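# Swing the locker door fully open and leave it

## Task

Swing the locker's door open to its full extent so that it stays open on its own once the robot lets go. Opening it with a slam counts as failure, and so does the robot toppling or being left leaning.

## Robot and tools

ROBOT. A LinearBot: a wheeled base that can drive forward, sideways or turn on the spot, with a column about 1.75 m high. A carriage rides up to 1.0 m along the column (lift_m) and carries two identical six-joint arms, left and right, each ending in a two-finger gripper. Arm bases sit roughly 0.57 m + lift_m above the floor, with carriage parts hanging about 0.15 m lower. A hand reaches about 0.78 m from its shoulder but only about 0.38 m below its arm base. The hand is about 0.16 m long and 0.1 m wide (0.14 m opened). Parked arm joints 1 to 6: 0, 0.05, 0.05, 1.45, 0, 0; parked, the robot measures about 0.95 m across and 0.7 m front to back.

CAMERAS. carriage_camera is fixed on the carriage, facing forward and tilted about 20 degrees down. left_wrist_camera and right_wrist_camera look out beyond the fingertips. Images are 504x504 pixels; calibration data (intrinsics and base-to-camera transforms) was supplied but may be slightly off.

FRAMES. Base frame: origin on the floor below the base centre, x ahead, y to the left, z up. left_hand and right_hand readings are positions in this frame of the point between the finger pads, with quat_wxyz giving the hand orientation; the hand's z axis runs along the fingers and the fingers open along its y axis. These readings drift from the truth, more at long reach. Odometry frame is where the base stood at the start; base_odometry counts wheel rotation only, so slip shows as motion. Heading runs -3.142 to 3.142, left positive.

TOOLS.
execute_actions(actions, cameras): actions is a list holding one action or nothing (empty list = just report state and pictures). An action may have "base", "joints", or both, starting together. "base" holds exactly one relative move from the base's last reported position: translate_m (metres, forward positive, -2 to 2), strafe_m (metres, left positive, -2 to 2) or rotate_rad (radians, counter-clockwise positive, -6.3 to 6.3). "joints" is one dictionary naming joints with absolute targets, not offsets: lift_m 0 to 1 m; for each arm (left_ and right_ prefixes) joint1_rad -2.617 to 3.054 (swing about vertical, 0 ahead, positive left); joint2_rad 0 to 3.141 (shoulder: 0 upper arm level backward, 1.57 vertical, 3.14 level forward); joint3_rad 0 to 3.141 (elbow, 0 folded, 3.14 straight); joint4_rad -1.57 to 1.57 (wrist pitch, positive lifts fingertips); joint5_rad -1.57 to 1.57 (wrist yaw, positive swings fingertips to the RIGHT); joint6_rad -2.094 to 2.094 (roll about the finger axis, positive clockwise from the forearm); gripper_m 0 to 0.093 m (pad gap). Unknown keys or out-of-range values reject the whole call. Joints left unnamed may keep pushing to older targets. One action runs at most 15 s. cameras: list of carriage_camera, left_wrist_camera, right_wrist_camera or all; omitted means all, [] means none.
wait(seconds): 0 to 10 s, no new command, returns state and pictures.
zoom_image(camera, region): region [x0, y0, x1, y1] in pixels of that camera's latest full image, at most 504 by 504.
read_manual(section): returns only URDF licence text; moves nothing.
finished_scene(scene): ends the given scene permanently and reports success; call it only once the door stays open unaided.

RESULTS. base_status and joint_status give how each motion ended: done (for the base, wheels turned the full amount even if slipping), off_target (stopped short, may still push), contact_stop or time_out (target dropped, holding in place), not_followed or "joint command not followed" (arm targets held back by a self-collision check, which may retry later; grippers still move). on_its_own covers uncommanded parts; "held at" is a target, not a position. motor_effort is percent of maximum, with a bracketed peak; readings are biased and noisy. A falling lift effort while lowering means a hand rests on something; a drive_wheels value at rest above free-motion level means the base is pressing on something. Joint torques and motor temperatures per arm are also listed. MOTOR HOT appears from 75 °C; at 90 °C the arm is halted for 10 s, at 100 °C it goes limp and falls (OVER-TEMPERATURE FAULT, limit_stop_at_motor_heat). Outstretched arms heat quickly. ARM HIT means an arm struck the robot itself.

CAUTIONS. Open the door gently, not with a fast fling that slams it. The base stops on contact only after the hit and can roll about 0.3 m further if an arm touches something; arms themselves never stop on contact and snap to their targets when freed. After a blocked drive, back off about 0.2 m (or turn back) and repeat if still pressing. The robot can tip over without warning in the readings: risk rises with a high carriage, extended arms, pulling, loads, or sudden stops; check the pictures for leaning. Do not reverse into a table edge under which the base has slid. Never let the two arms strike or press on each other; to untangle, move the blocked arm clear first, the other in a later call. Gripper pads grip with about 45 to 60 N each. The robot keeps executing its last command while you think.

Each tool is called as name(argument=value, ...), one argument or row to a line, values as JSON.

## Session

execute_actions(
  actions=[],
)

Scene clock: 0.00 s.
Joint torques (N m, as the arm reports them, + toward a larger angle): no reading
Motor temperatures (°C, as the motors report them): left_arm=[22 24 28 22 24 25] | right_arm=[22 25 27 26 22 23]
base_odometry: x=+0.000 y=+0.000 heading=+0.000 (m, m, rad; odometry frame)
base_status: not commanded
joint_positions: lift_m=+0.298 left_joint1_rad=+0.005 left_joint2_rad=+0.045 left_joint3_rad=+0.075 left_joint4_rad=+1.496 left_joint5_rad=+0.032 left_joint6_rad=-0.009 left_gripper_m=+0.095 right_joint1_rad=-0.006 right_joint2_rad=+0.072 right_joint3_rad=+0.051 right_joint4_rad=+1.447 right_joint5_rad=-0.043 right_joint6_rad=+0.027 right_gripper_m=+0.094
joint_status: not commanded
motor_effort: lift_m=+23 drive_wheels=-2 (%)
left_hand: x=+0.2724 y=+0.3395 z=+1.2944 quat_wxyz=(+1.000, +0.016, +0.023, -0.003) (m; base frame)
right_hand: x=+0.3002 y=-0.3379 z=+1.2869 quat_wxyz=(+0.997, -0.020, +0.072, +0.012) (m; base frame)
pictures: carriage_camera, left_wrist_camera, right_wrist_camera
camera_calibration (this result's frames):
carriage_camera: T_world_to_cam=[[0.00371406, -0.99899, -0.0447832, 0.0575096], [-0.329256, 0.0410647, -0.943347, 1.25591], [0.944233, 0.0182488, -0.328771, 0.26047], [0, 0, 0, 1]] pos_world=[0.167357, 0.00112476, 1.27297]
left_wrist_camera: T_world_to_cam=[[0.0058499, -0.997737, -0.066982, 0.42311], [0.776796, 0.0467158, -0.628018, 0.586579], [0.629726, -0.0483575, 0.775311, -1.03191], [0, 0, 0, 1]] pos_world=[0.191694, 0.34485, 1.19678]
right_wrist_camera: T_world_to_cam=[[-0.00201017, -0.996857, 0.079199, -0.438395], [0.748096, -0.0540547, -0.661385, 0.615898], [0.663587, 0.057919, 0.745854, -1.01926], [0, 0, 0, 1]] pos_world=[0.214736, -0.34469, 1.20229]
Images, in order (width x height): carriage_camera 504x504, left_wrist_camera 504x504, right_wrist_camera 504x504.

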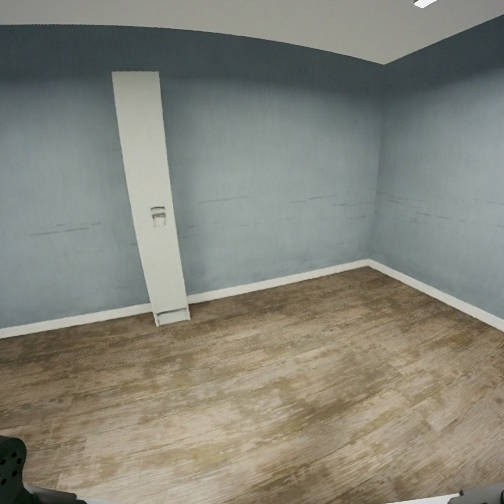

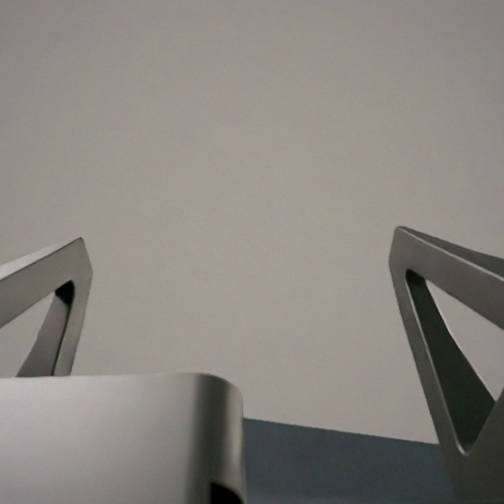

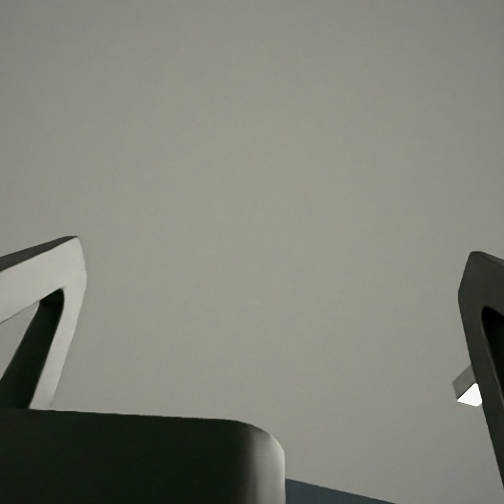

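zoom_image(
  camera="carriage_camera",
  region=[0, 180, 400, 350],
)

zoom_image(
  camera="carriage_camera",
  region=[100, 180, 220, 340],
)

Region (0, 180, 400, 350) of carriage_camera's 504x504 image, scaled by 1.260, with more detail than that image has; it fills the top 214 rows of this view, and the rest is white.

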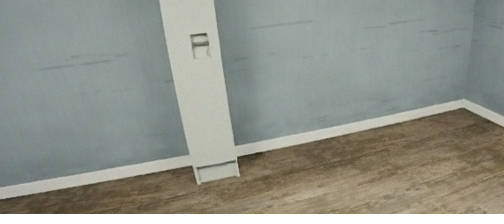

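Region (100, 180, 220, 340) of carriage_camera's 504x504 image, scaled by 3.150, with more detail than that image has; it fills the left 378 columns of this view, and the rest is white.

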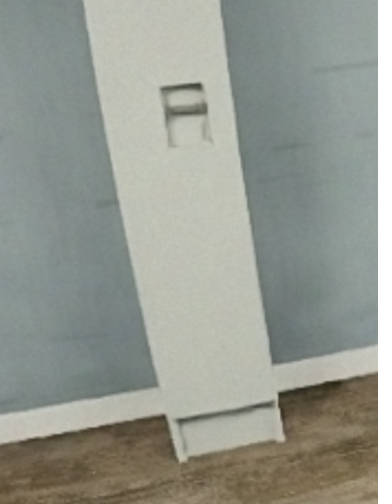

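execute_actions(
  actions=[
    {"base": {"translate_m": 0.826}, "joints": {"lift_m": 0.1, "left_joint1_rad": 0, "left_joint2_rad": 1.5, "left_joint3_rad": 1.06, "left_joint4_rad": 0.44, "left_joint5_rad": 0, "left_joint6_rad": -1.57, "left_gripper_m": 0.05}},
  ],
  cameras=[],
)

execute_actions(
  actions=[
    {"base": {"rotate_rad": 0.333}},
  ],
  cameras=["carriage_camera"],
)

execute_actions(
  actions=[
    {"base": {"translate_m": 0.38}},
  ],
  cameras=["carriage_camera", "left_wrist_camera"],
)

Scene clock: 6.73 s.
Joint torques (N m, as the arm reports them, + toward a larger angle): left_arm=[-0.49 -6.47 10.89  2.43 -0.1   0.05] | right_arm=[-0.12  4.9   6.4  -0.1   0.08 -0.03]
Motor temperatures (°C, as the motors report them): left_arm=[22 25 29 24 24 25] | right_arm=[22 25 27 26 22 23]
base_odometry: x=+0.826 y=-0.001 heading=-0.001 (m, m, rad; odometry frame)
base_status: done
joint_positions: lift_m=+0.100 left_joint1_rad=+0.005 left_joint2_rad=+1.491 left_joint3_rad=+1.030 left_joint4_rad=+0.443 left_joint5_rad=+0.009 left_joint6_rad=-1.563 left_gripper_m=+0.050 right_joint1_rad=-0.006 right_joint2_rad=+0.072 right_joint3_rad=+0.051 right_joint4_rad=+1.447 right_joint5_rad=-0.043 right_joint6_rad=+0.027 right_gripper_m=+0.094
joint_status: all done
motor_effort: lift_m=+21(23) drive_wheels=-5(14) (%)
left_hand: x=+0.7529 y=+0.3456 z=+0.9754 quat_wxyz=(+0.496, -0.501, +0.508, -0.495) (m; base frame)
right_hand: x=+0.3001 y=-0.3379 z=+1.0892 quat_wxyz=(+0.997, -0.020, +0.072, +0.012) (m; base frame)
pictures: none
No camera images: the call's "cameras" was empty. Leave "cameras" out to get every camera's image.

Scene clock: 8.30 s.
Joint torques (N m, as the arm reports them, + toward a larger angle): left_arm=[-0.44 -6.45 10.97  2.43 -0.09  0.06] | right_arm=[-0.06  4.94  6.37 -0.09  0.07 -0.03]
Motor temperatures (°C, as the motors report them): left_arm=[22 25 30 25 24 25] | right_arm=[22 25 28 26 22 23]
base_odometry: x=+0.826 y=-0.001 heading=+0.332 (m, m, rad; odometry frame)
base_status: done
joint_positions: lift_m=+0.100 left_joint1_rad=+0.005 left_joint2_rad=+1.491 left_joint3_rad=+1.030 left_joint4_rad=+0.443 left_joint5_rad=+0.008 left_joint6_rad=-1.563 left_gripper_m=+0.050 right_joint1_rad=-0.006 right_joint2_rad=+0.072 right_joint3_rad=+0.051 right_joint4_rad=+1.448 right_joint5_rad=-0.043 right_joint6_rad=+0.027 right_gripper_m=+0.094
joint_status: not commanded
motor_effort: lift_m=+22(22) drive_wheels=+6(9) (%)
left_hand: x=+0.7529 y=+0.3458 z=+0.9755 quat_wxyz=(+0.497, -0.502, +0.507, -0.494) (m; base frame)
right_hand: x=+0.3000 y=-0.3379 z=+1.0892 quat_wxyz=(+0.997, -0.020, +0.072, +0.012) (m; base frame)
pictures: carriage_camera
camera_calibration (this result's frames):
carriage_camera: T_world_to_cam=[[0.00371406, -0.99899, -0.0447832, 0.0486566], [-0.329256, 0.0410647, -0.943347, 1.06942], [0.944233, 0.0182488, -0.328771, 0.195477], [0, 0, 0, 1]] pos_world=[0.167357, 0.00112476, 1.07528]
Images, in order (width x height): carriage_camera 504x504.

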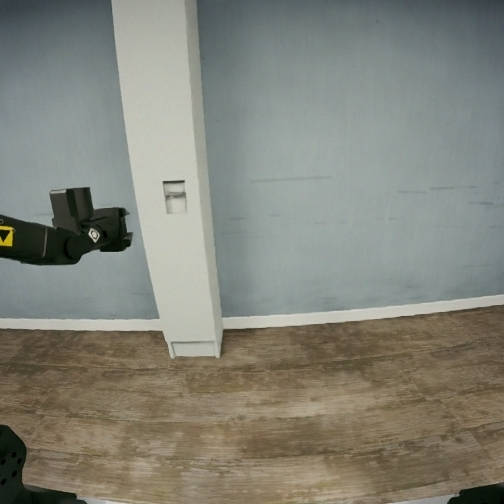

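Scene clock: 11.17 s.
Joint torques (N m, as the arm reports them, + toward a larger angle): left_arm=[-0.49 -6.37 10.97  2.41 -0.12  0.05] | right_arm=[-0.15  4.99  6.41 -0.09  0.07 -0.04]
Motor temperatures (°C, as the motors report them): left_arm=[22 25 30 26 24 25] | right_arm=[22 25 28 26 22 23]
base_odometry: x=+1.185 y=+0.124 heading=+0.333 (m, m, rad; odometry frame)
base_status: done
joint_positions: lift_m=+0.100 left_joint1_rad=+0.005 left_joint2_rad=+1.491 left_joint3_rad=+1.030 left_joint4_rad=+0.445 left_joint5_rad=+0.008 left_joint6_rad=-1.563 left_gripper_m=+0.050 right_joint1_rad=-0.006 right_joint2_rad=+0.072 right_joint3_rad=+0.051 right_joint4_rad=+1.446 right_joint5_rad=-0.043 right_joint6_rad=+0.027 right_gripper_m=+0.094
joint_status: not commanded
motor_effort: lift_m=+21(21) drive_wheels=-6(14) (%)
left_hand: x=+0.7529 y=+0.3458 z=+0.9760 quat_wxyz=(+0.497, -0.501, +0.507, -0.495) (m; base frame)
right_hand: x=+0.3003 y=-0.3379 z=+1.0892 quat_wxyz=(+0.997, -0.020, +0.073, +0.012) (m; base frame)
pictures: carriage_camera, left_wrist_camera
camera_calibration (this result's frames):
carriage_camera: T_world_to_cam=[[0.00371406, -0.99899, -0.0447832, 0.0486566], [-0.329256, 0.0410647, -0.943347, 1.06942], [0.944233, 0.0182488, -0.328771, 0.195477], [0, 0, 0, 1]] pos_world=[0.167357, 0.00112476, 1.07528]
left_wrist_camera: T_world_to_cam=[[-0.0187812, -0.0211657, 0.9996, -0.954885], [-0.596833, -0.80187, -0.0281927, 0.755332], [0.802145, -0.597124, 0.00242768, -0.272989], [0, 0, 0, 1]] pos_world=[0.65185, 0.422459, 0.97646]
Images, in order (width x height): carriage_camera 504x504, left_wrist_camera 504x504.

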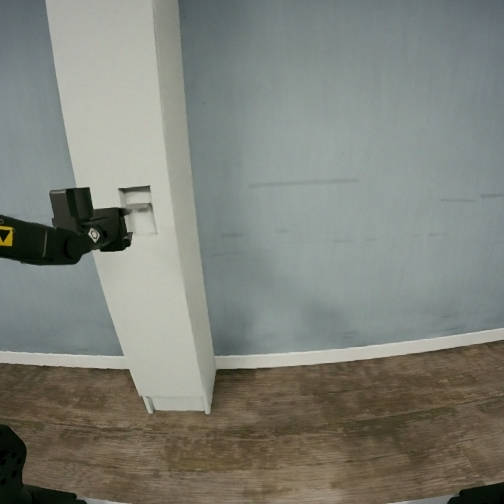

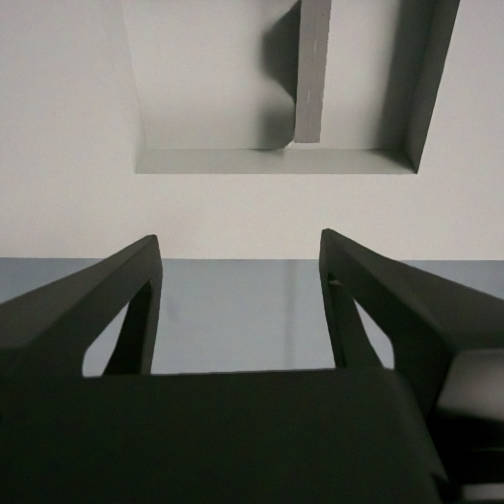

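execute_actions(
  actions=[
    {"base": {"strafe_m": 0.03}, "joints": {"lift_m": 0.133}},
  ],
  cameras=[],
)

execute_actions(
  actions=[
    {"base": {"translate_m": 0.07}},
  ],
  cameras=["carriage_camera", "left_wrist_camera"],
)

Scene clock: 13.00 s.
Joint torques (N m, as the arm reports them, + toward a larger angle): left_arm=[-0.49 -6.49  9.54  2.35 -0.09  0.06] | right_arm=[-0.13  4.91  6.35 -0.07  0.06 -0.05]
Motor temperatures (°C, as the motors report them): left_arm=[22 25 31 26 24 25] | right_arm=[22 25 28 26 22 23]
base_odometry: x=+1.176 y=+0.152 heading=+0.333 (m, m, rad; odometry frame)
base_status: done
joint_positions: lift_m=+0.133 left_joint1_rad=+0.005 left_joint2_rad=+1.491 left_joint3_rad=+1.049 left_joint4_rad=+0.451 left_joint5_rad=+0.008 left_joint6_rad=-1.563 left_gripper_m=+0.050 right_joint1_rad=-0.006 right_joint2_rad=+0.072 right_joint3_rad=+0.051 right_joint4_rad=+1.446 right_joint5_rad=-0.042 right_joint6_rad=+0.027 right_gripper_m=+0.094
joint_status: all done
motor_effort: lift_m=+23(27) drive_wheels=+2(7) (%)
left_hand: x=+0.7539 y=+0.3459 z=+1.0195 quat_wxyz=(+0.503, -0.495, +0.501, -0.501) (m; base frame)
right_hand: x=+0.3004 y=-0.3379 z=+1.1220 quat_wxyz=(+0.997, -0.020, +0.073, +0.012) (m; base frame)
pictures: none
No camera images: the call's "cameras" was empty. Leave "cameras" out to get every camera's image.

Scene clock: 14.43 s.
Joint torques (N m, as the arm reports them, + toward a larger angle): left_arm=[-0.51 -6.42  9.59  2.35 -0.1   0.06] | right_arm=[-0.05  4.94  6.43 -0.07  0.07 -0.04]
Motor temperatures (°C, as the motors report them): left_arm=[22 25 31 27 24 25] | right_arm=[22 25 28 26 22 23]
base_odometry: x=+1.242 y=+0.175 heading=+0.333 (m, m, rad; odometry frame)
base_status: done
joint_positions: lift_m=+0.133 left_joint1_rad=+0.005 left_joint2_rad=+1.491 left_joint3_rad=+1.049 left_joint4_rad=+0.449 left_joint5_rad=+0.008 left_joint6_rad=-1.563 left_gripper_m=+0.050 right_joint1_rad=-0.006 right_joint2_rad=+0.072 right_joint3_rad=+0.051 right_joint4_rad=+1.446 right_joint5_rad=-0.042 right_joint6_rad=+0.027 right_gripper_m=+0.094
joint_status: not commanded
motor_effort: lift_m=+23(23) drive_wheels=-5(12) (%)
left_hand: x=+0.7539 y=+0.3459 z=+1.0189 quat_wxyz=(+0.503, -0.496, +0.501, -0.500) (m; base frame)
right_hand: x=+0.3004 y=-0.3379 z=+1.1220 quat_wxyz=(+0.997, -0.020, +0.073, +0.012) (m; base frame)
pictures: carriage_camera, left_wrist_camera
camera_calibration (this result's frames):
carriage_camera: T_world_to_cam=[[0.00371406, -0.99899, -0.0447832, 0.0501259], [-0.329256, 0.0410647, -0.943347, 1.10037], [0.944233, 0.0182488, -0.328771, 0.206263], [0, 0, 0, 1]] pos_world=[0.167357, 0.00112476, 1.10809]
left_wrist_camera: T_world_to_cam=[[-0.0412643, -0.0212813, 0.998922, -0.980117], [-0.595741, -0.802094, -0.0416974, 0.770221], [0.802116, -0.596819, 0.0204197, -0.292284], [0, 0, 0, 1]] pos_world=[0.652853, 0.422491, 1.01714]
Images, in order (width x height): carriage_camera 504x504, left_wrist_camera 504x504.

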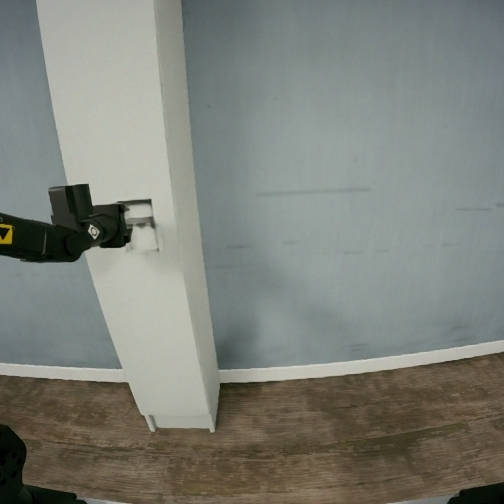

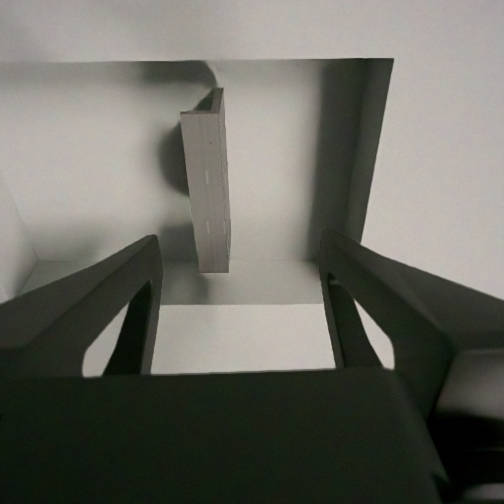

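execute_actions(
  actions=[
    {"base": {"translate_m": 0.048}, "joints": {"lift_m": 0.122}},
  ],
  cameras=["carriage_camera", "left_wrist_camera"],
)

Scene clock: 16.70 s.
Joint torques (N m, as the arm reports them, + toward a larger angle): left_arm=[-0.48 -6.73  9.62  2.39 -0.1   0.05] | right_arm=[-0.13  4.95  6.35 -0.08  0.06 -0.04]
Motor temperatures (°C, as the motors report them): left_arm=[22 26 32 27 24 25] | right_arm=[22 25 28 26 22 23]
base_odometry: x=+1.287 y=+0.191 heading=+0.334 (m, m, rad; odometry frame)
base_status: done
joint_positions: lift_m=+0.122 left_joint1_rad=+0.005 left_joint2_rad=+1.494 left_joint3_rad=+1.049 left_joint4_rad=+0.446 left_joint5_rad=+0.008 left_joint6_rad=-1.563 left_gripper_m=+0.050 right_joint1_rad=-0.006 right_joint2_rad=+0.072 right_joint3_rad=+0.051 right_joint4_rad=+1.448 right_joint5_rad=-0.042 right_joint6_rad=+0.027 right_gripper_m=+0.094
joint_status: all done
motor_effort: lift_m=+22(23) drive_wheels=-5(12) (%)
left_hand: x=+0.7545 y=+0.3459 z=+1.0061 quat_wxyz=(+0.501, -0.497, +0.503, -0.499) (m; base frame)
right_hand: x=+0.3000 y=-0.3379 z=+1.1112 quat_wxyz=(+0.997, -0.020, +0.072, +0.012) (m; base frame)
pictures: carriage_camera, left_wrist_camera
camera_calibration (this result's frames):
carriage_camera: T_world_to_cam=[[0.00371406, -0.99899, -0.0447832, 0.0496403], [-0.329256, 0.0410647, -0.943347, 1.09014], [0.944233, 0.0182488, -0.328771, 0.202699], [0, 0, 0, 1]] pos_world=[0.167357, 0.00112476, 1.09725]
left_wrist_camera: T_world_to_cam=[[-0.0355477, -0.0212553, 0.999142, -0.971797], [-0.59597, -0.802095, -0.038267, 0.766749], [0.80222, -0.596818, 0.0158451, -0.287954], [0, 0, 0, 1]] pos_world=[0.653416, 0.422493, 1.00487]
Images, in order (width x height): carriage_camera 504x504, left_wrist_camera 504x504.

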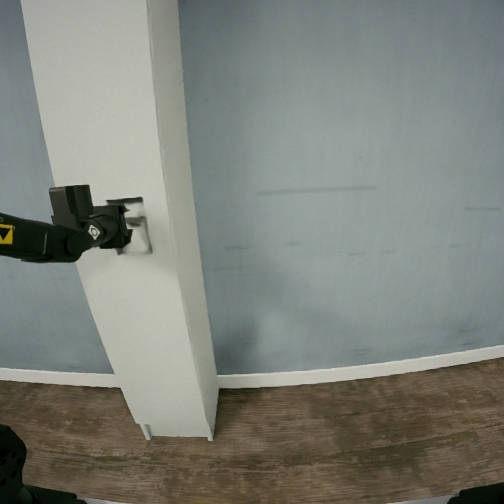

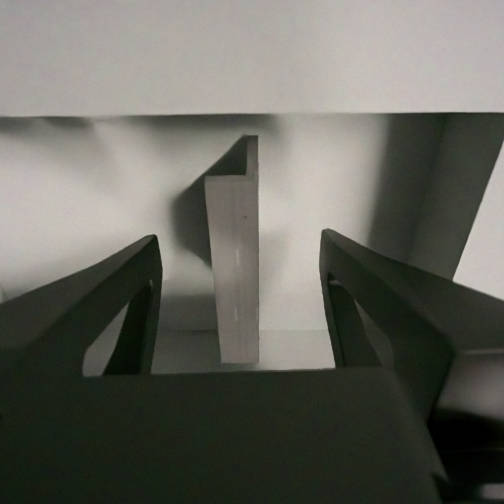

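execute_actions(
  actions=[
    {"base": {"translate_m": 0.009}},
  ],
  cameras=[],
)

execute_actions(
  actions=[
    {"joints": {"left_gripper_m": 0.0}},
  ],
  cameras=["left_wrist_camera"],
)

execute_actions(
  actions=[
    {"joints": {"lift_m": 0.18, "left_joint4_rad": 0.6}},
  ],
  cameras=["carriage_camera", "left_wrist_camera"],
)

Scene clock: 18.13 s.
Joint torques (N m, as the arm reports them, + toward a larger angle): left_arm=[-0.47 -6.77  9.53  2.41 -0.1   0.07] | right_arm=[-0.1   4.95  6.34 -0.09  0.06 -0.05]
Motor temperatures (°C, as the motors report them): left_arm=[22 26 32 28 24 25] | right_arm=[22 25 28 26 22 23]
base_odometry: x=+1.295 y=+0.194 heading=+0.334 (m, m, rad; odometry frame)
base_status: done
joint_positions: lift_m=+0.122 left_joint1_rad=+0.005 left_joint2_rad=+1.494 left_joint3_rad=+1.049 left_joint4_rad=+0.446 left_joint5_rad=+0.008 left_joint6_rad=-1.563 left_gripper_m=+0.050 right_joint1_rad=-0.006 right_joint2_rad=+0.072 right_joint3_rad=+0.051 right_joint4_rad=+1.447 right_joint5_rad=-0.042 right_joint6_rad=+0.027 right_gripper_m=+0.094
joint_status: not commanded
motor_effort: lift_m=+21(23) drive_wheels=-4(10) (%)
left_hand: x=+0.7545 y=+0.3459 z=+1.0061 quat_wxyz=(+0.501, -0.497, +0.503, -0.499) (m; base frame)
right_hand: x=+0.3001 y=-0.3379 z=+1.1112 quat_wxyz=(+0.997, -0.020, +0.072, +0.012) (m; base frame)
pictures: none
No camera images: the call's "cameras" was empty. Leave "cameras" out to get every camera's image.

Scene clock: 18.73 s.
Joint torques (N m, as the arm reports them, + toward a larger angle): left_arm=[-0.5  -6.7   9.59  2.41 -0.09  0.06] | right_arm=[-0.13  4.96  6.35 -0.1   0.07 -0.05]
Motor temperatures (°C, as the motors report them): left_arm=[22 26 32 28 24 25] | right_arm=[22 25 28 26 22 23]
base_odometry: x=+1.295 y=+0.194 heading=+0.334 (m, m, rad; odometry frame)
base_status: not commanded
joint_positions: lift_m=+0.122 left_joint1_rad=+0.005 left_joint2_rad=+1.494 left_joint3_rad=+1.049 left_joint4_rad=+0.445 left_joint5_rad=+0.007 left_joint6_rad=-1.563 left_gripper_m=+0.012 right_joint1_rad=-0.006 right_joint2_rad=+0.072 right_joint3_rad=+0.051 right_joint4_rad=+1.447 right_joint5_rad=-0.042 right_joint6_rad=+0.027 right_gripper_m=+0.094
joint_status: left_gripper_m off_target (ended at +0.012, target +0.000)
motor_effort: lift_m=+21(22) drive_wheels=-4(4) (%)
left_hand: x=+0.7545 y=+0.3460 z=+1.0058 quat_wxyz=(+0.501, -0.498, +0.503, -0.499) (m; base frame)
right_hand: x=+0.3001 y=-0.3379 z=+1.1112 quat_wxyz=(+0.997, -0.020, +0.072, +0.012) (m; base frame)
pictures: left_wrist_camera
camera_calibration (this result's frames):
left_wrist_camera: T_world_to_cam=[[-0.0343951, -0.0208823, 0.99919, -0.972555], [-0.595707, -0.802337, -0.0372742, 0.765678], [0.802465, -0.596506, 0.0151567, -0.287511], [0, 0, 0, 1]] pos_world=[0.653386, 0.42252, 1.00467]
Images, in order (width x height): left_wrist_camera 504x504.

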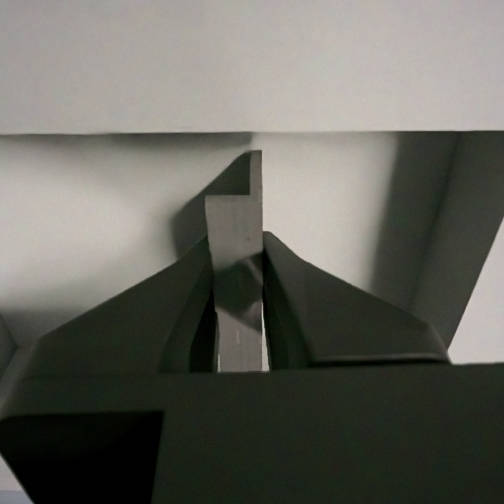

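Scene clock: 19.50 s.
Joint torques (N m, as the arm reports them, + toward a larger angle): left_arm=[-0.47 -8.77 12.54  4.47 -0.11  0.05] | right_arm=[-0.13  4.92  6.35 -0.09  0.06 -0.06]
Motor temperatures (°C, as the motors report them): left_arm=[22 26 32 29 24 25] | right_arm=[22 25 28 26 22 23]
base_odometry: x=+1.295 y=+0.194 heading=+0.334 (m, m, rad; odometry frame)
base_status: not commanded
joint_positions: lift_m=+0.180 left_joint1_rad=+0.005 left_joint2_rad=+1.520 left_joint3_rad=+1.008 left_joint4_rad=+0.420 left_joint5_rad=+0.008 left_joint6_rad=-1.563 left_gripper_m=+0.014 right_joint1_rad=-0.006 right_joint2_rad=+0.072 right_joint3_rad=+0.051 right_joint4_rad=+1.446 right_joint5_rad=-0.042 right_joint6_rad=+0.027 right_gripper_m=+0.094
joint_status: left_joint4_rad off_target (ended at +0.420, target +0.600); the others done
motor_effort: lift_m=+26(31) drive_wheels=+5(5) (%)
left_hand: x=+0.7563 y=+0.3458 z=+1.0250 quat_wxyz=(+0.477, -0.519, +0.525, -0.476) (m; base frame)
right_hand: x=+0.3003 y=-0.3380 z=+1.1687 quat_wxyz=(+0.997, -0.020, +0.073, +0.012) (m; base frame)
pictures: carriage_camera, left_wrist_camera
camera_calibration (this result's frames):
carriage_camera: T_world_to_cam=[[0.00371406, -0.99899, -0.0447832, 0.0522175], [-0.329256, 0.0410647, -0.943347, 1.14443], [0.944233, 0.0182488, -0.328771, 0.221619], [0, 0, 0, 1]] pos_world=[0.167357, 0.00112476, 1.1548]
left_wrist_camera: T_world_to_cam=[[0.0566939, -0.0208092, 0.998175, -1.05961], [-0.597553, -0.801644, 0.0172275, 0.712623], [0.799822, -0.597439, -0.057883, -0.212191], [0, 0, 0, 1]] pos_world=[0.655619, 0.422449, 1.03311]
Images, in order (width x height): carriage_camera 504x504, left_wrist_camera 504x504.

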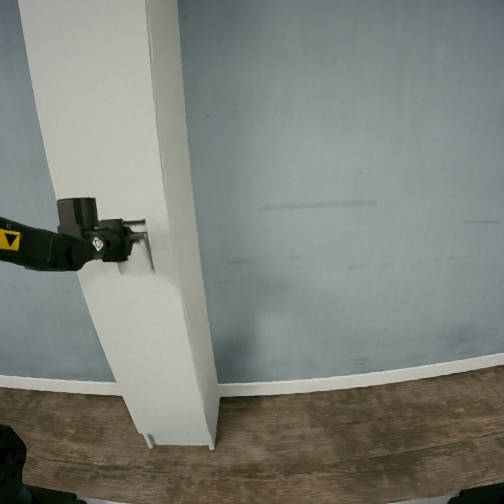

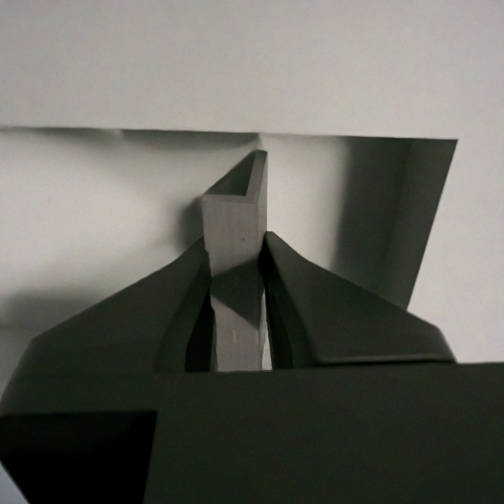

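execute_actions(
  actions=[
    {"base": {"translate_m": -0.05}},
  ],
  cameras=["carriage_camera", "left_wrist_camera"],
)

Scene clock: 21.10 s.
Joint torques (N m, as the arm reports them, + toward a larger angle): left_arm=[ -0.58 -10.82  12.48   3.95  -0.04  -0.1 ] | right_arm=[-0.13  4.92  6.38 -0.06  0.07 -0.06]
Motor temperatures (°C, as the motors report them): left_arm=[22 26 33 31 24 25] | right_arm=[22 25 29 26 22 23]
base_odometry: x=+1.248 y=+0.177 heading=+0.334 (m, m, rad; odometry frame)
base_status: done
joint_positions: lift_m=+0.180 left_joint1_rad=+0.005 left_joint2_rad=+1.543 left_joint3_rad=+1.008 left_joint4_rad=+0.465 left_joint5_rad=+0.000 left_joint6_rad=-1.546 left_gripper_m=+0.014 right_joint1_rad=-0.006 right_joint2_rad=+0.072 right_joint3_rad=+0.051 right_joint4_rad=+1.446 right_joint5_rad=-0.042 right_joint6_rad=+0.027 right_gripper_m=+0.094
joint_status: not commanded
on_its_own: left_joint4_rad moved +0.045 toward your old target +0.600
motor_effort: lift_m=+26(25) drive_wheels=+3(9) (%)
left_hand: x=+0.7613 y=+0.3473 z=+1.0248 quat_wxyz=(+0.489, -0.512, +0.522, -0.475) (m; base frame)
right_hand: x=+0.3004 y=-0.3380 z=+1.1687 quat_wxyz=(+0.997, -0.020, +0.073, +0.012) (m; base frame)
pictures: carriage_camera, left_wrist_camera
camera_calibration (this result's frames):
carriage_camera: T_world_to_cam=[[0.00371406, -0.99899, -0.0447832, 0.0522175], [-0.329256, 0.0410647, -0.943347, 1.14443], [0.944233, 0.0182488, -0.328771, 0.221619], [0, 0, 0, 1]] pos_world=[0.167357, 0.00112476, 1.1548]
left_wrist_camera: T_world_to_cam=[[0.0355935, -0.0379788, 0.998644, -1.03806], [-0.591696, -0.806104, -0.00956734, 0.741387], [0.805375, -0.590554, -0.051164, -0.22879], [0, 0, 0, 1]] pos_world=[0.659886, 0.423098, 1.03204]
Images, in order (width x height): carriage_camera 504x504, left_wrist_camera 504x504.

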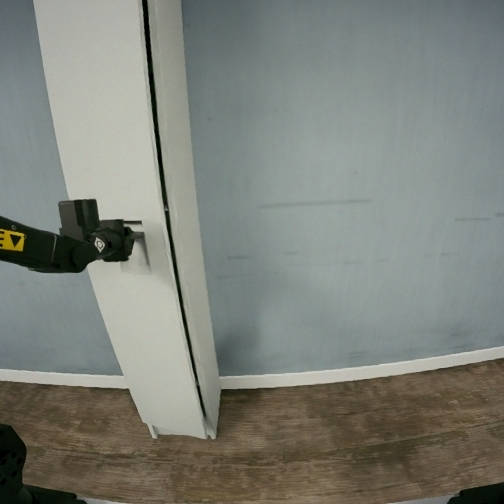

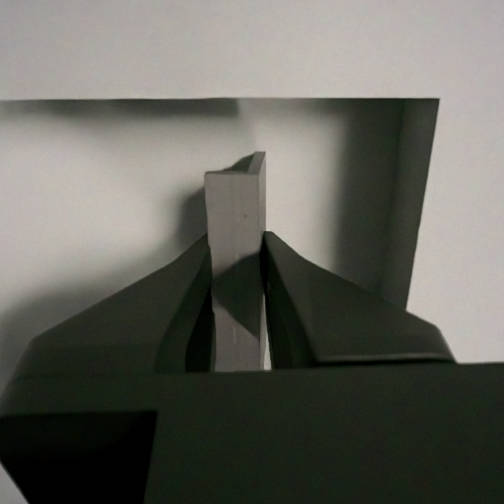

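The door is opening. I'll repeat the scene 1 sequence, mirrored.

execute_actions(
  actions=[
    {"base": {"translate_m": -0.035}, "joints": {"left_joint1_rad": 0.25, "left_joint5_rad": 0.6, "lift_m": 0.168}},
  ],
  cameras=["carriage_camera", "left_wrist_camera"],
)

execute_actions(
  actions=[
    {"base": {"strafe_m": 0.055}, "joints": {"left_joint1_rad": 0.33, "left_joint5_rad": 1.0}},
  ],
  cameras=["carriage_camera", "left_wrist_camera"],
)

Scene clock: 22.53 s.
Joint torques (N m, as the arm reports them, + toward a larger angle): left_arm=[  0.28 -10.62  12.17   3.67   0.05  -0.31] | right_arm=[-0.1   4.94  6.29 -0.1   0.07 -0.05]
Motor temperatures (°C, as the motors report them): left_arm=[22 27 33 32 24 25] | right_arm=[22 25 29 26 22 23]
base_odometry: x=+1.215 y=+0.166 heading=+0.333 (m, m, rad; odometry frame)
base_status: done
joint_positions: lift_m=+0.168 left_joint1_rad=+0.246 left_joint2_rad=+1.542 left_joint3_rad=+1.012 left_joint4_rad=+0.484 left_joint5_rad=+0.594 left_joint6_rad=-1.528 left_gripper_m=+0.013 right_joint1_rad=-0.006 right_joint2_rad=+0.072 right_joint3_rad=+0.051 right_joint4_rad=+1.446 right_joint5_rad=-0.042 right_joint6_rad=+0.027 right_gripper_m=+0.094
joint_status: all done
motor_effort: lift_m=+22(22) drive_wheels=-6(14) (%)
left_hand: x=+0.7415 y=+0.3660 z=+1.0218 quat_wxyz=(+0.403, -0.408, +0.594, -0.565) (m; base frame)
right_hand: x=+0.3003 y=-0.3380 z=+1.1571 quat_wxyz=(+0.997, -0.020, +0.073, +0.012) (m; base frame)
pictures: carriage_camera, left_wrist_camera
camera_calibration (this result's frames):
carriage_camera: T_world_to_cam=[[0.00371406, -0.99899, -0.0447832, 0.0516964], [-0.329256, 0.0410647, -0.943347, 1.13345], [0.944233, 0.0182488, -0.328771, 0.217793], [0, 0, 0, 1]] pos_world=[0.167357, 0.00112476, 1.14316]
left_wrist_camera: T_world_to_cam=[[-0.00754877, -0.0299624, 0.999523, -1.00548], [-0.833838, -0.551537, -0.0228307, 0.844609], [0.551958, -0.833612, -0.0208204, 0.0438975], [0, 0, 0, 1]] pos_world=[0.672448, 0.4723, 1.0252]
Images, in order (width x height): carriage_camera 504x504, left_wrist_camera 504x504.

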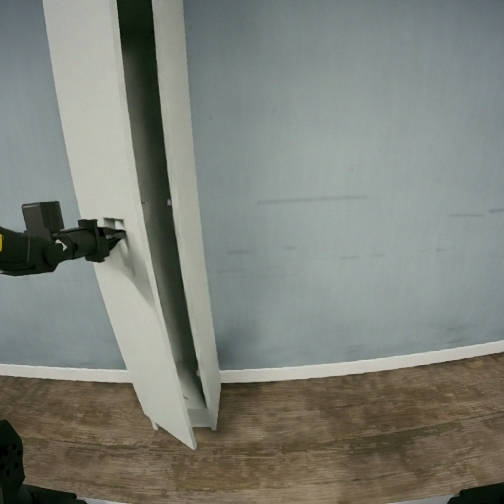

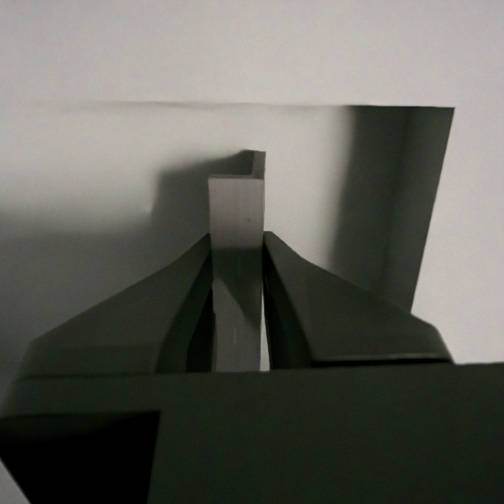

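Scene clock: 23.77 s.
Joint torques (N m, as the arm reports them, + toward a larger angle): left_arm=[  0.77 -10.4   11.95   3.64  -0.22  -0.43] | right_arm=[-0.1   4.91  6.4  -0.08  0.07 -0.05]
Motor temperatures (°C, as the motors report them): left_arm=[22 27 33 33 24 25] | right_arm=[22 25 29 26 22 23]
base_odometry: x=+1.198 y=+0.218 heading=+0.333 (m, m, rad; odometry frame)
base_status: done
joint_positions: lift_m=+0.168 left_joint1_rad=+0.320 left_joint2_rad=+1.542 left_joint3_rad=+1.012 left_joint4_rad=+0.467 left_joint5_rad=+1.025 left_joint6_rad=-1.514 left_gripper_m=+0.013 right_joint1_rad=-0.006 right_joint2_rad=+0.072 right_joint3_rad=+0.051 right_joint4_rad=+1.446 right_joint5_rad=-0.042 right_joint6_rad=+0.027 right_gripper_m=+0.094
joint_status: left_joint5_rad off_target (ended at +1.025, target +1.000); the others done
motor_effort: lift_m=+23(23) drive_wheels=+1(13) (%)
left_hand: x=+0.7040 y=+0.3367 z=+1.0214 quat_wxyz=(+0.292, -0.300, +0.653, -0.631) (m; base frame)
right_hand: x=+0.3003 y=-0.3380 z=+1.1571 quat_wxyz=(+0.997, -0.020, +0.073, +0.012) (m; base frame)
pictures: carriage_camera, left_wrist_camera
camera_calibration (this result's frames):
carriage_camera: T_world_to_cam=[[0.00371406, -0.99899, -0.0447832, 0.0516964], [-0.329256, 0.0410647, -0.943347, 1.13345], [0.944233, 0.0182488, -0.328771, 0.217793], [0, 0, 0, 1]] pos_world=[0.167357, 0.00112476, 1.14316]
left_wrist_camera: T_world_to_cam=[[-0.0115702, -0.010595, 0.999877, -1.01027], [-0.973927, -0.22645, -0.0136695, 0.776961], [0.226567, -0.973965, -0.00769866, 0.303124], [0, 0, 0, 1]] pos_world=[0.676336, 0.460471, 1.0231]
Images, in order (width x height): carriage_camera 504x504, left_wrist_camera 504x504.

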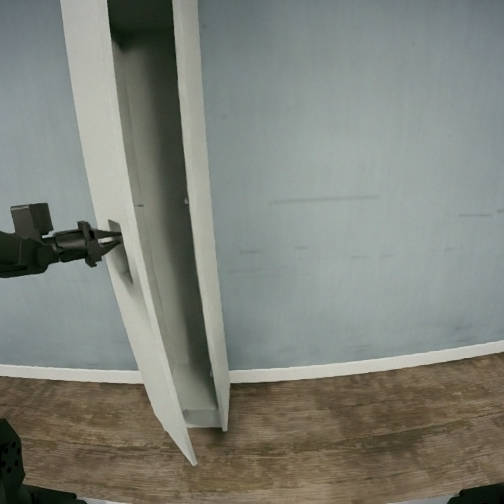

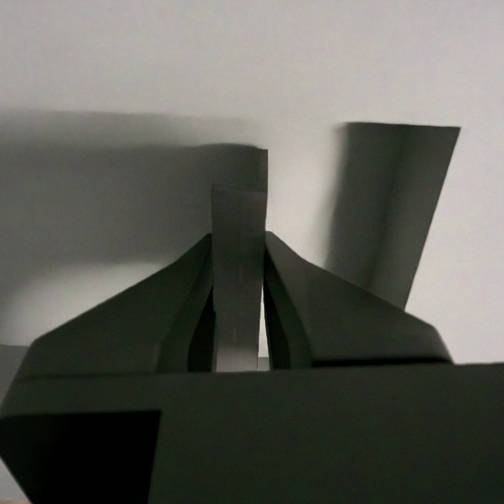

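execute_actions(
  actions=[
    {"base": {"strafe_m": 0.095}, "joints": {"left_joint1_rad": 0.30, "left_joint5_rad": 1.4, "left_joint2_rad": 1.55}},
  ],
  cameras=["carriage_camera", "left_wrist_camera"],
)

execute_actions(
  actions=[
    {"base": {"strafe_m": 0.085}, "joints": {"left_joint1_rad": 0.2, "left_joint5_rad": 1.52, "left_joint2_rad": 1.58, "left_joint3_rad": 1.09, "right_joint1_rad": 0.9, "right_joint2_rad": 1.9, "right_joint3_rad": 2.0, "right_joint4_rad": -0.06, "right_joint5_rad": 0, "right_joint6_rad": 0, "right_gripper_m": 0.0}},
  ],
)

Scene clock: 25.97 s.
Joint torques (N m, as the arm reports them, + toward a larger angle): left_arm=[-0.49 -9.62 11.65  2.71  0.03 -0.48] | right_arm=[-0.12  4.93  6.46 -0.08  0.08 -0.04]
Motor temperatures (°C, as the motors report them): left_arm=[22 28 34 33 24 25] | right_arm=[22 25 29 26 22 23]
base_odometry: x=+1.167 y=+0.308 heading=+0.333 (m, m, rad; odometry frame)
base_status: done
joint_positions: lift_m=+0.168 left_joint1_rad=+0.306 left_joint2_rad=+1.580 left_joint3_rad=+1.012 left_joint4_rad=+0.526 left_joint5_rad=+1.398 left_joint6_rad=-1.510 left_gripper_m=+0.012 right_joint1_rad=-0.006 right_joint2_rad=+0.072 right_joint3_rad=+0.051 right_joint4_rad=+1.446 right_joint5_rad=-0.042 right_joint6_rad=+0.027 right_gripper_m=+0.094
joint_status: all done
on_its_own: left_joint4_rad moved +0.059 toward your old target +0.600
motor_effort: lift_m=+22(22) drive_wheels=-3(9) (%)
left_hand: x=+0.6607 y=+0.2932 z=+1.0184 quat_wxyz=(+0.173, -0.162, +0.691, -0.683) (m; base frame)
right_hand: x=+0.3003 y=-0.3380 z=+1.1571 quat_wxyz=(+0.997, -0.020, +0.073, +0.012) (m; base frame)
pictures: carriage_camera, left_wrist_camera
camera_calibration (this result's frames):
carriage_camera: T_world_to_cam=[[0.00371406, -0.99899, -0.0447832, 0.0516964], [-0.329256, 0.0410647, -0.943347, 1.13345], [0.944233, 0.0182488, -0.328771, 0.217793], [0, 0, 0, 1]] pos_world=[0.167357, 0.00112476, 1.14316]
left_wrist_camera: T_world_to_cam=[[-0.0415959, 0.00951627, 0.999089, -0.99351], [-0.986641, 0.157246, -0.0425754, 0.650216], [-0.157508, -0.987514, 0.00284835, 0.517518], [0, 0, 0, 1]] pos_world=[0.681717, 0.418267, 1.01881]
Images, in order (width x height): carriage_camera 504x504, left_wrist_camera 504x504.

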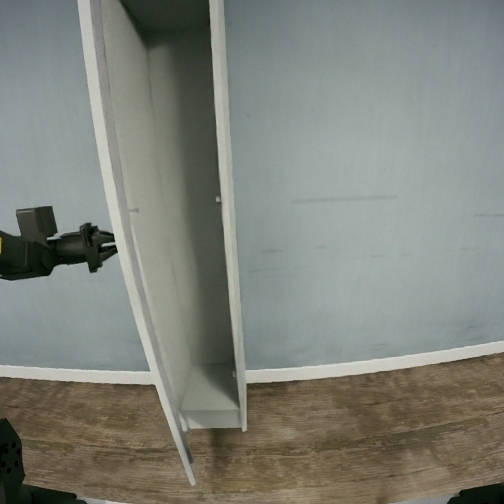

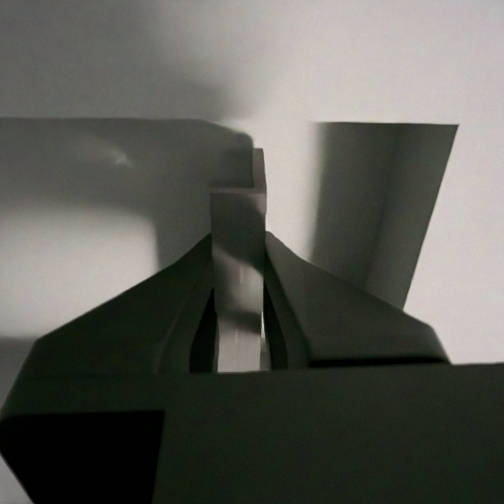

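Scene clock: 27.97 s.
Joint torques (N m, as the arm reports them, + toward a larger angle): left_arm=[ -0.08 -10.03  12.01   2.36   0.14  -0.49] | right_arm=[ -0.11 -10.64   8.94   2.46   0.06  -0.11]
Motor temperatures (°C, as the motors report them): left_arm=[22 28 34 33 24 25] | right_arm=[22 26 29 27 22 23]
base_odometry: x=+1.139 y=+0.388 heading=+0.333 (m, m, rad; odometry frame)
base_status: done
joint_positions: lift_m=+0.168 left_joint1_rad=+0.200 left_joint2_rad=+1.611 left_joint3_rad=+1.035 left_joint4_rad=+0.548 left_joint5_rad=+1.503 left_joint6_rad=-1.509 left_gripper_m=+0.012 right_joint1_rad=+0.901 right_joint2_rad=+1.890 right_joint3_rad=+1.990 right_joint4_rad=-0.054 right_joint5_rad=+0.000 right_joint6_rad=+0.005 right_gripper_m=+0.000
joint_status: all done
motor_effort: lift_m=+22(23) drive_wheels=-3(6) (%)
left_hand: x=+0.6433 y=+0.2473 z=+1.0182 quat_wxyz=(+0.106, -0.082, +0.703, -0.698) (m; base frame)
right_hand: x=+0.6260 y=+0.1146 z=+1.1861 quat_wxyz=(+0.650, -0.299, +0.622, +0.317) (m; base frame)
pictures: carriage_camera, left_wrist_camera, right_wrist_camera
camera_calibration (this result's frames):
carriage_camera: T_world_to_cam=[[0.00371406, -0.99899, -0.0447832, 0.0516964], [-0.329256, 0.0410647, -0.943347, 1.13345], [0.944233, 0.0182488, -0.328771, 0.217793], [0, 0, 0, 1]] pos_world=[0.167357, 0.00112476, 1.14316]
left_wrist_camera: T_world_to_cam=[[-0.0542381, 0.0192919, 0.998342, -0.987133], [-0.930945, 0.360597, -0.0575447, 0.569471], [-0.36111, -0.932522, -0.00159837, 0.591346], [0, 0, 0, 1]] pos_world=[0.690147, 0.365137, 1.01921]
right_wrist_camera: T_world_to_cam=[[0.804801, -0.592723, 0.0312179, -0.473206], [-0.281132, -0.426988, -0.859445, 1.25195], [0.522743, 0.682906, -0.510274, 0.319935], [0, 0, 0, 1]] pos_world=[0.565557, 0.0356028, 1.25401]
Images, in order (width x height): carriage_camera 504x504, left_wrist_camera 504x504, right_wrist_camera 504x504.

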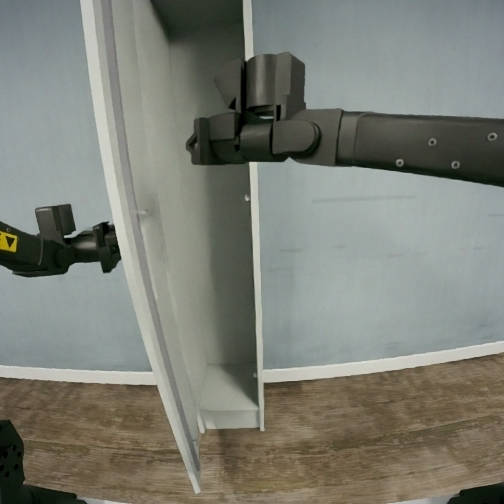

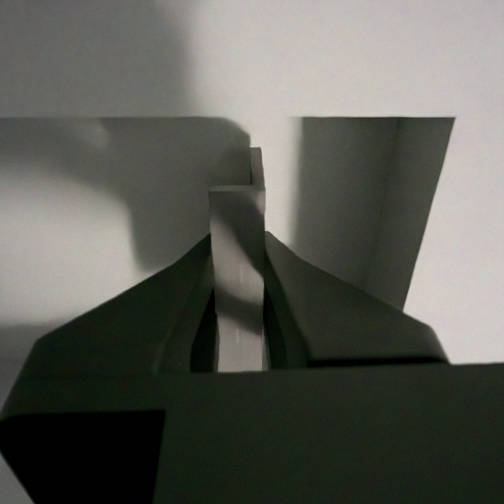

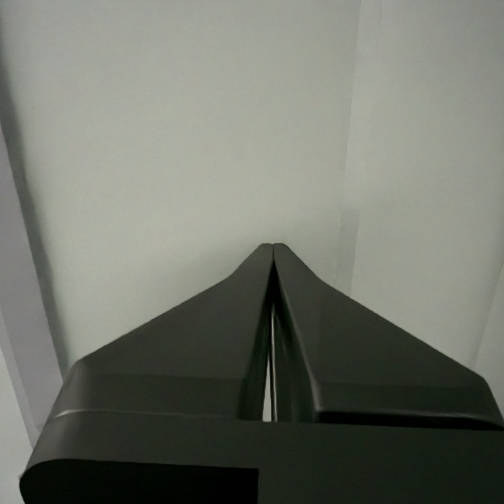

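execute_actions(
  actions=[
    {"joints": {"lift_m": 0.152, "left_joint2_rad": 1.61, "left_joint3_rad": 1.06, "left_joint4_rad": 0.53, "left_gripper_m": 0.05}},
  ],
  cameras=["left_wrist_camera"],
)

execute_actions(
  actions=[
    {"base": {"strafe_m": 0.07}},
  ],
)

Scene clock: 29.10 s.
Joint torques (N m, as the arm reports them, + toward a larger angle): left_arm=[-0.02 -7.77  9.52  1.84  0.13  0.04] | right_arm=[ -0.21 -11.08   8.96   2.51   0.06  -0.11]
Motor temperatures (°C, as the motors report them): left_arm=[22 28 35 33 24 25] | right_arm=[22 26 29 27 22 23]
base_odometry: x=+1.139 y=+0.388 heading=+0.333 (m, m, rad; odometry frame)
base_status: not commanded
joint_positions: lift_m=+0.152 left_joint1_rad=+0.200 left_joint2_rad=+1.613 left_joint3_rad=+1.038 left_joint4_rad=+0.526 left_joint5_rad=+1.508 left_joint6_rad=-1.560 left_gripper_m=+0.050 right_joint1_rad=+0.901 right_joint2_rad=+1.895 right_joint3_rad=+1.990 right_joint4_rad=-0.056 right_joint5_rad=+0.000 right_joint6_rad=+0.005 right_gripper_m=+0.000
joint_status: all done
motor_effort: lift_m=+23(21) drive_wheels=+1(3) (%)
left_hand: x=+0.6431 y=+0.2472 z=+1.0009 quat_wxyz=(+0.079, -0.106, +0.700, -0.702) (m; base frame)
right_hand: x=+0.6271 y=+0.1158 z=+1.1669 quat_wxyz=(+0.648, -0.300, +0.625, +0.315) (m; base frame)
pictures: left_wrist_camera
camera_calibration (this result's frames):
left_wrist_camera: T_world_to_cam=[[0.0153044, 0.0370222, 0.999197, -1.01985], [-0.931445, 0.363881, 0.000784145, 0.509415], [-0.36356, -0.930709, 0.0400531, 0.550579], [0, 0, 0, 1]] pos_world=[0.690269, 0.36482, 0.996575]
Images, in order (width x height): left_wrist_camera 504x504.

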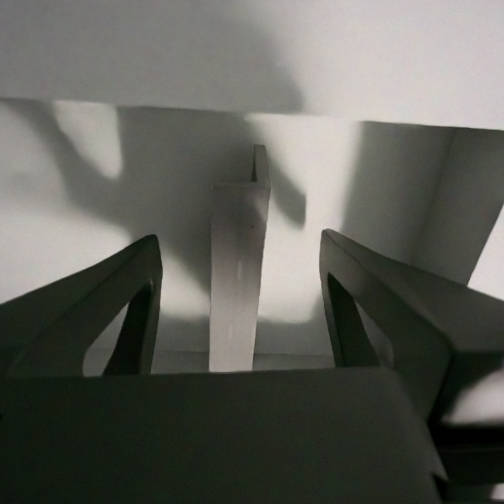

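Scene clock: 30.53 s.
Joint torques (N m, as the arm reports them, + toward a larger angle): left_arm=[-0.05 -7.81  9.6   1.82  0.12  0.05] | right_arm=[ -0.13 -11.07   8.95   2.5    0.05  -0.1 ]
Motor temperatures (°C, as the motors report them): left_arm=[22 29 35 33 24 25] | right_arm=[22 26 30 27 22 23]
base_odometry: x=+1.116 y=+0.454 heading=+0.332 (m, m, rad; odometry frame)
base_status: done
joint_positions: lift_m=+0.152 left_joint1_rad=+0.200 left_joint2_rad=+1.613 left_joint3_rad=+1.038 left_joint4_rad=+0.527 left_joint5_rad=+1.508 left_joint6_rad=-1.561 left_gripper_m=+0.050 right_joint1_rad=+0.901 right_joint2_rad=+1.895 right_joint3_rad=+1.990 right_joint4_rad=-0.056 right_joint5_rad=+0.000 right_joint6_rad=+0.005 right_gripper_m=+0.000
joint_status: not commanded
motor_effort: lift_m=+22(22) drive_wheels=+1(10) (%)
left_hand: x=+0.6430 y=+0.2471 z=+1.0010 quat_wxyz=(+0.079, -0.106, +0.700, -0.702) (m; base frame)
right_hand: x=+0.6271 y=+0.1158 z=+1.1670 quat_wxyz=(+0.648, -0.300, +0.625, +0.315) (m; base frame)
pictures: carriage_camera, left_wrist_camera, right_wrist_camera
camera_calibration (this result's frames):
carriage_camera: T_world_to_cam=[[0.00371406, -0.99899, -0.0447832, 0.0509825], [-0.329256, 0.0410647, -0.943347, 1.11842], [0.944233, 0.0182488, -0.328771, 0.212552], [0, 0, 0, 1]] pos_world=[0.167357, 0.00112476, 1.12722]
left_wrist_camera: T_world_to_cam=[[0.0149352, 0.0370406, 0.999202, -1.01975], [-0.931169, 0.364588, 0.000403005, 0.509344], [-0.364282, -0.930432, 0.0399362, 0.551012], [0, 0, 0, 1]] pos_world=[0.69024, 0.364751, 0.996725]
right_wrist_camera: T_world_to_cam=[[0.804708, -0.592863, 0.0309603, -0.472357], [-0.284964, -0.431487, -0.855929, 1.23517], [0.520807, 0.67995, -0.516166, 0.317244], [0, 0, 0, 1]] pos_world=[0.566865, 0.0372069, 1.23559]
Images, in order (width x height): carriage_camera 504x504, left_wrist_camera 504x504, right_wrist_camera 504x504.

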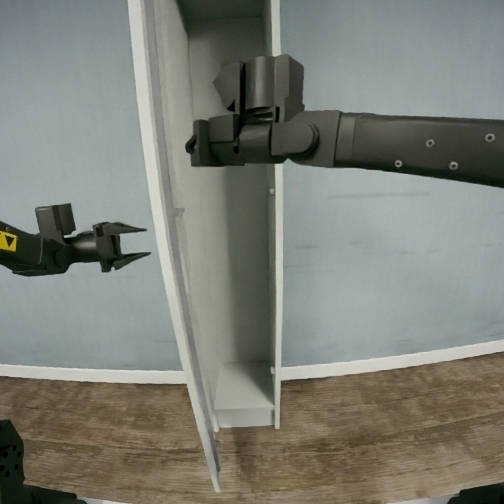

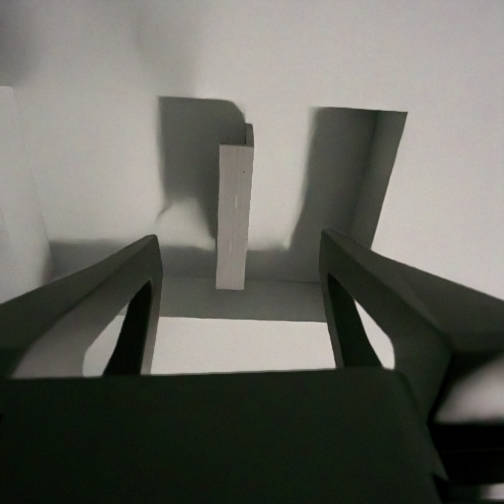

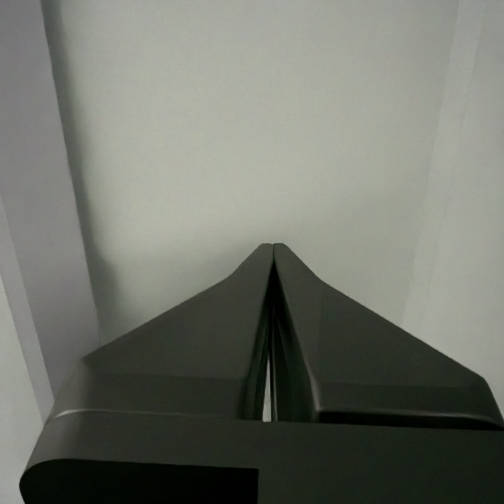

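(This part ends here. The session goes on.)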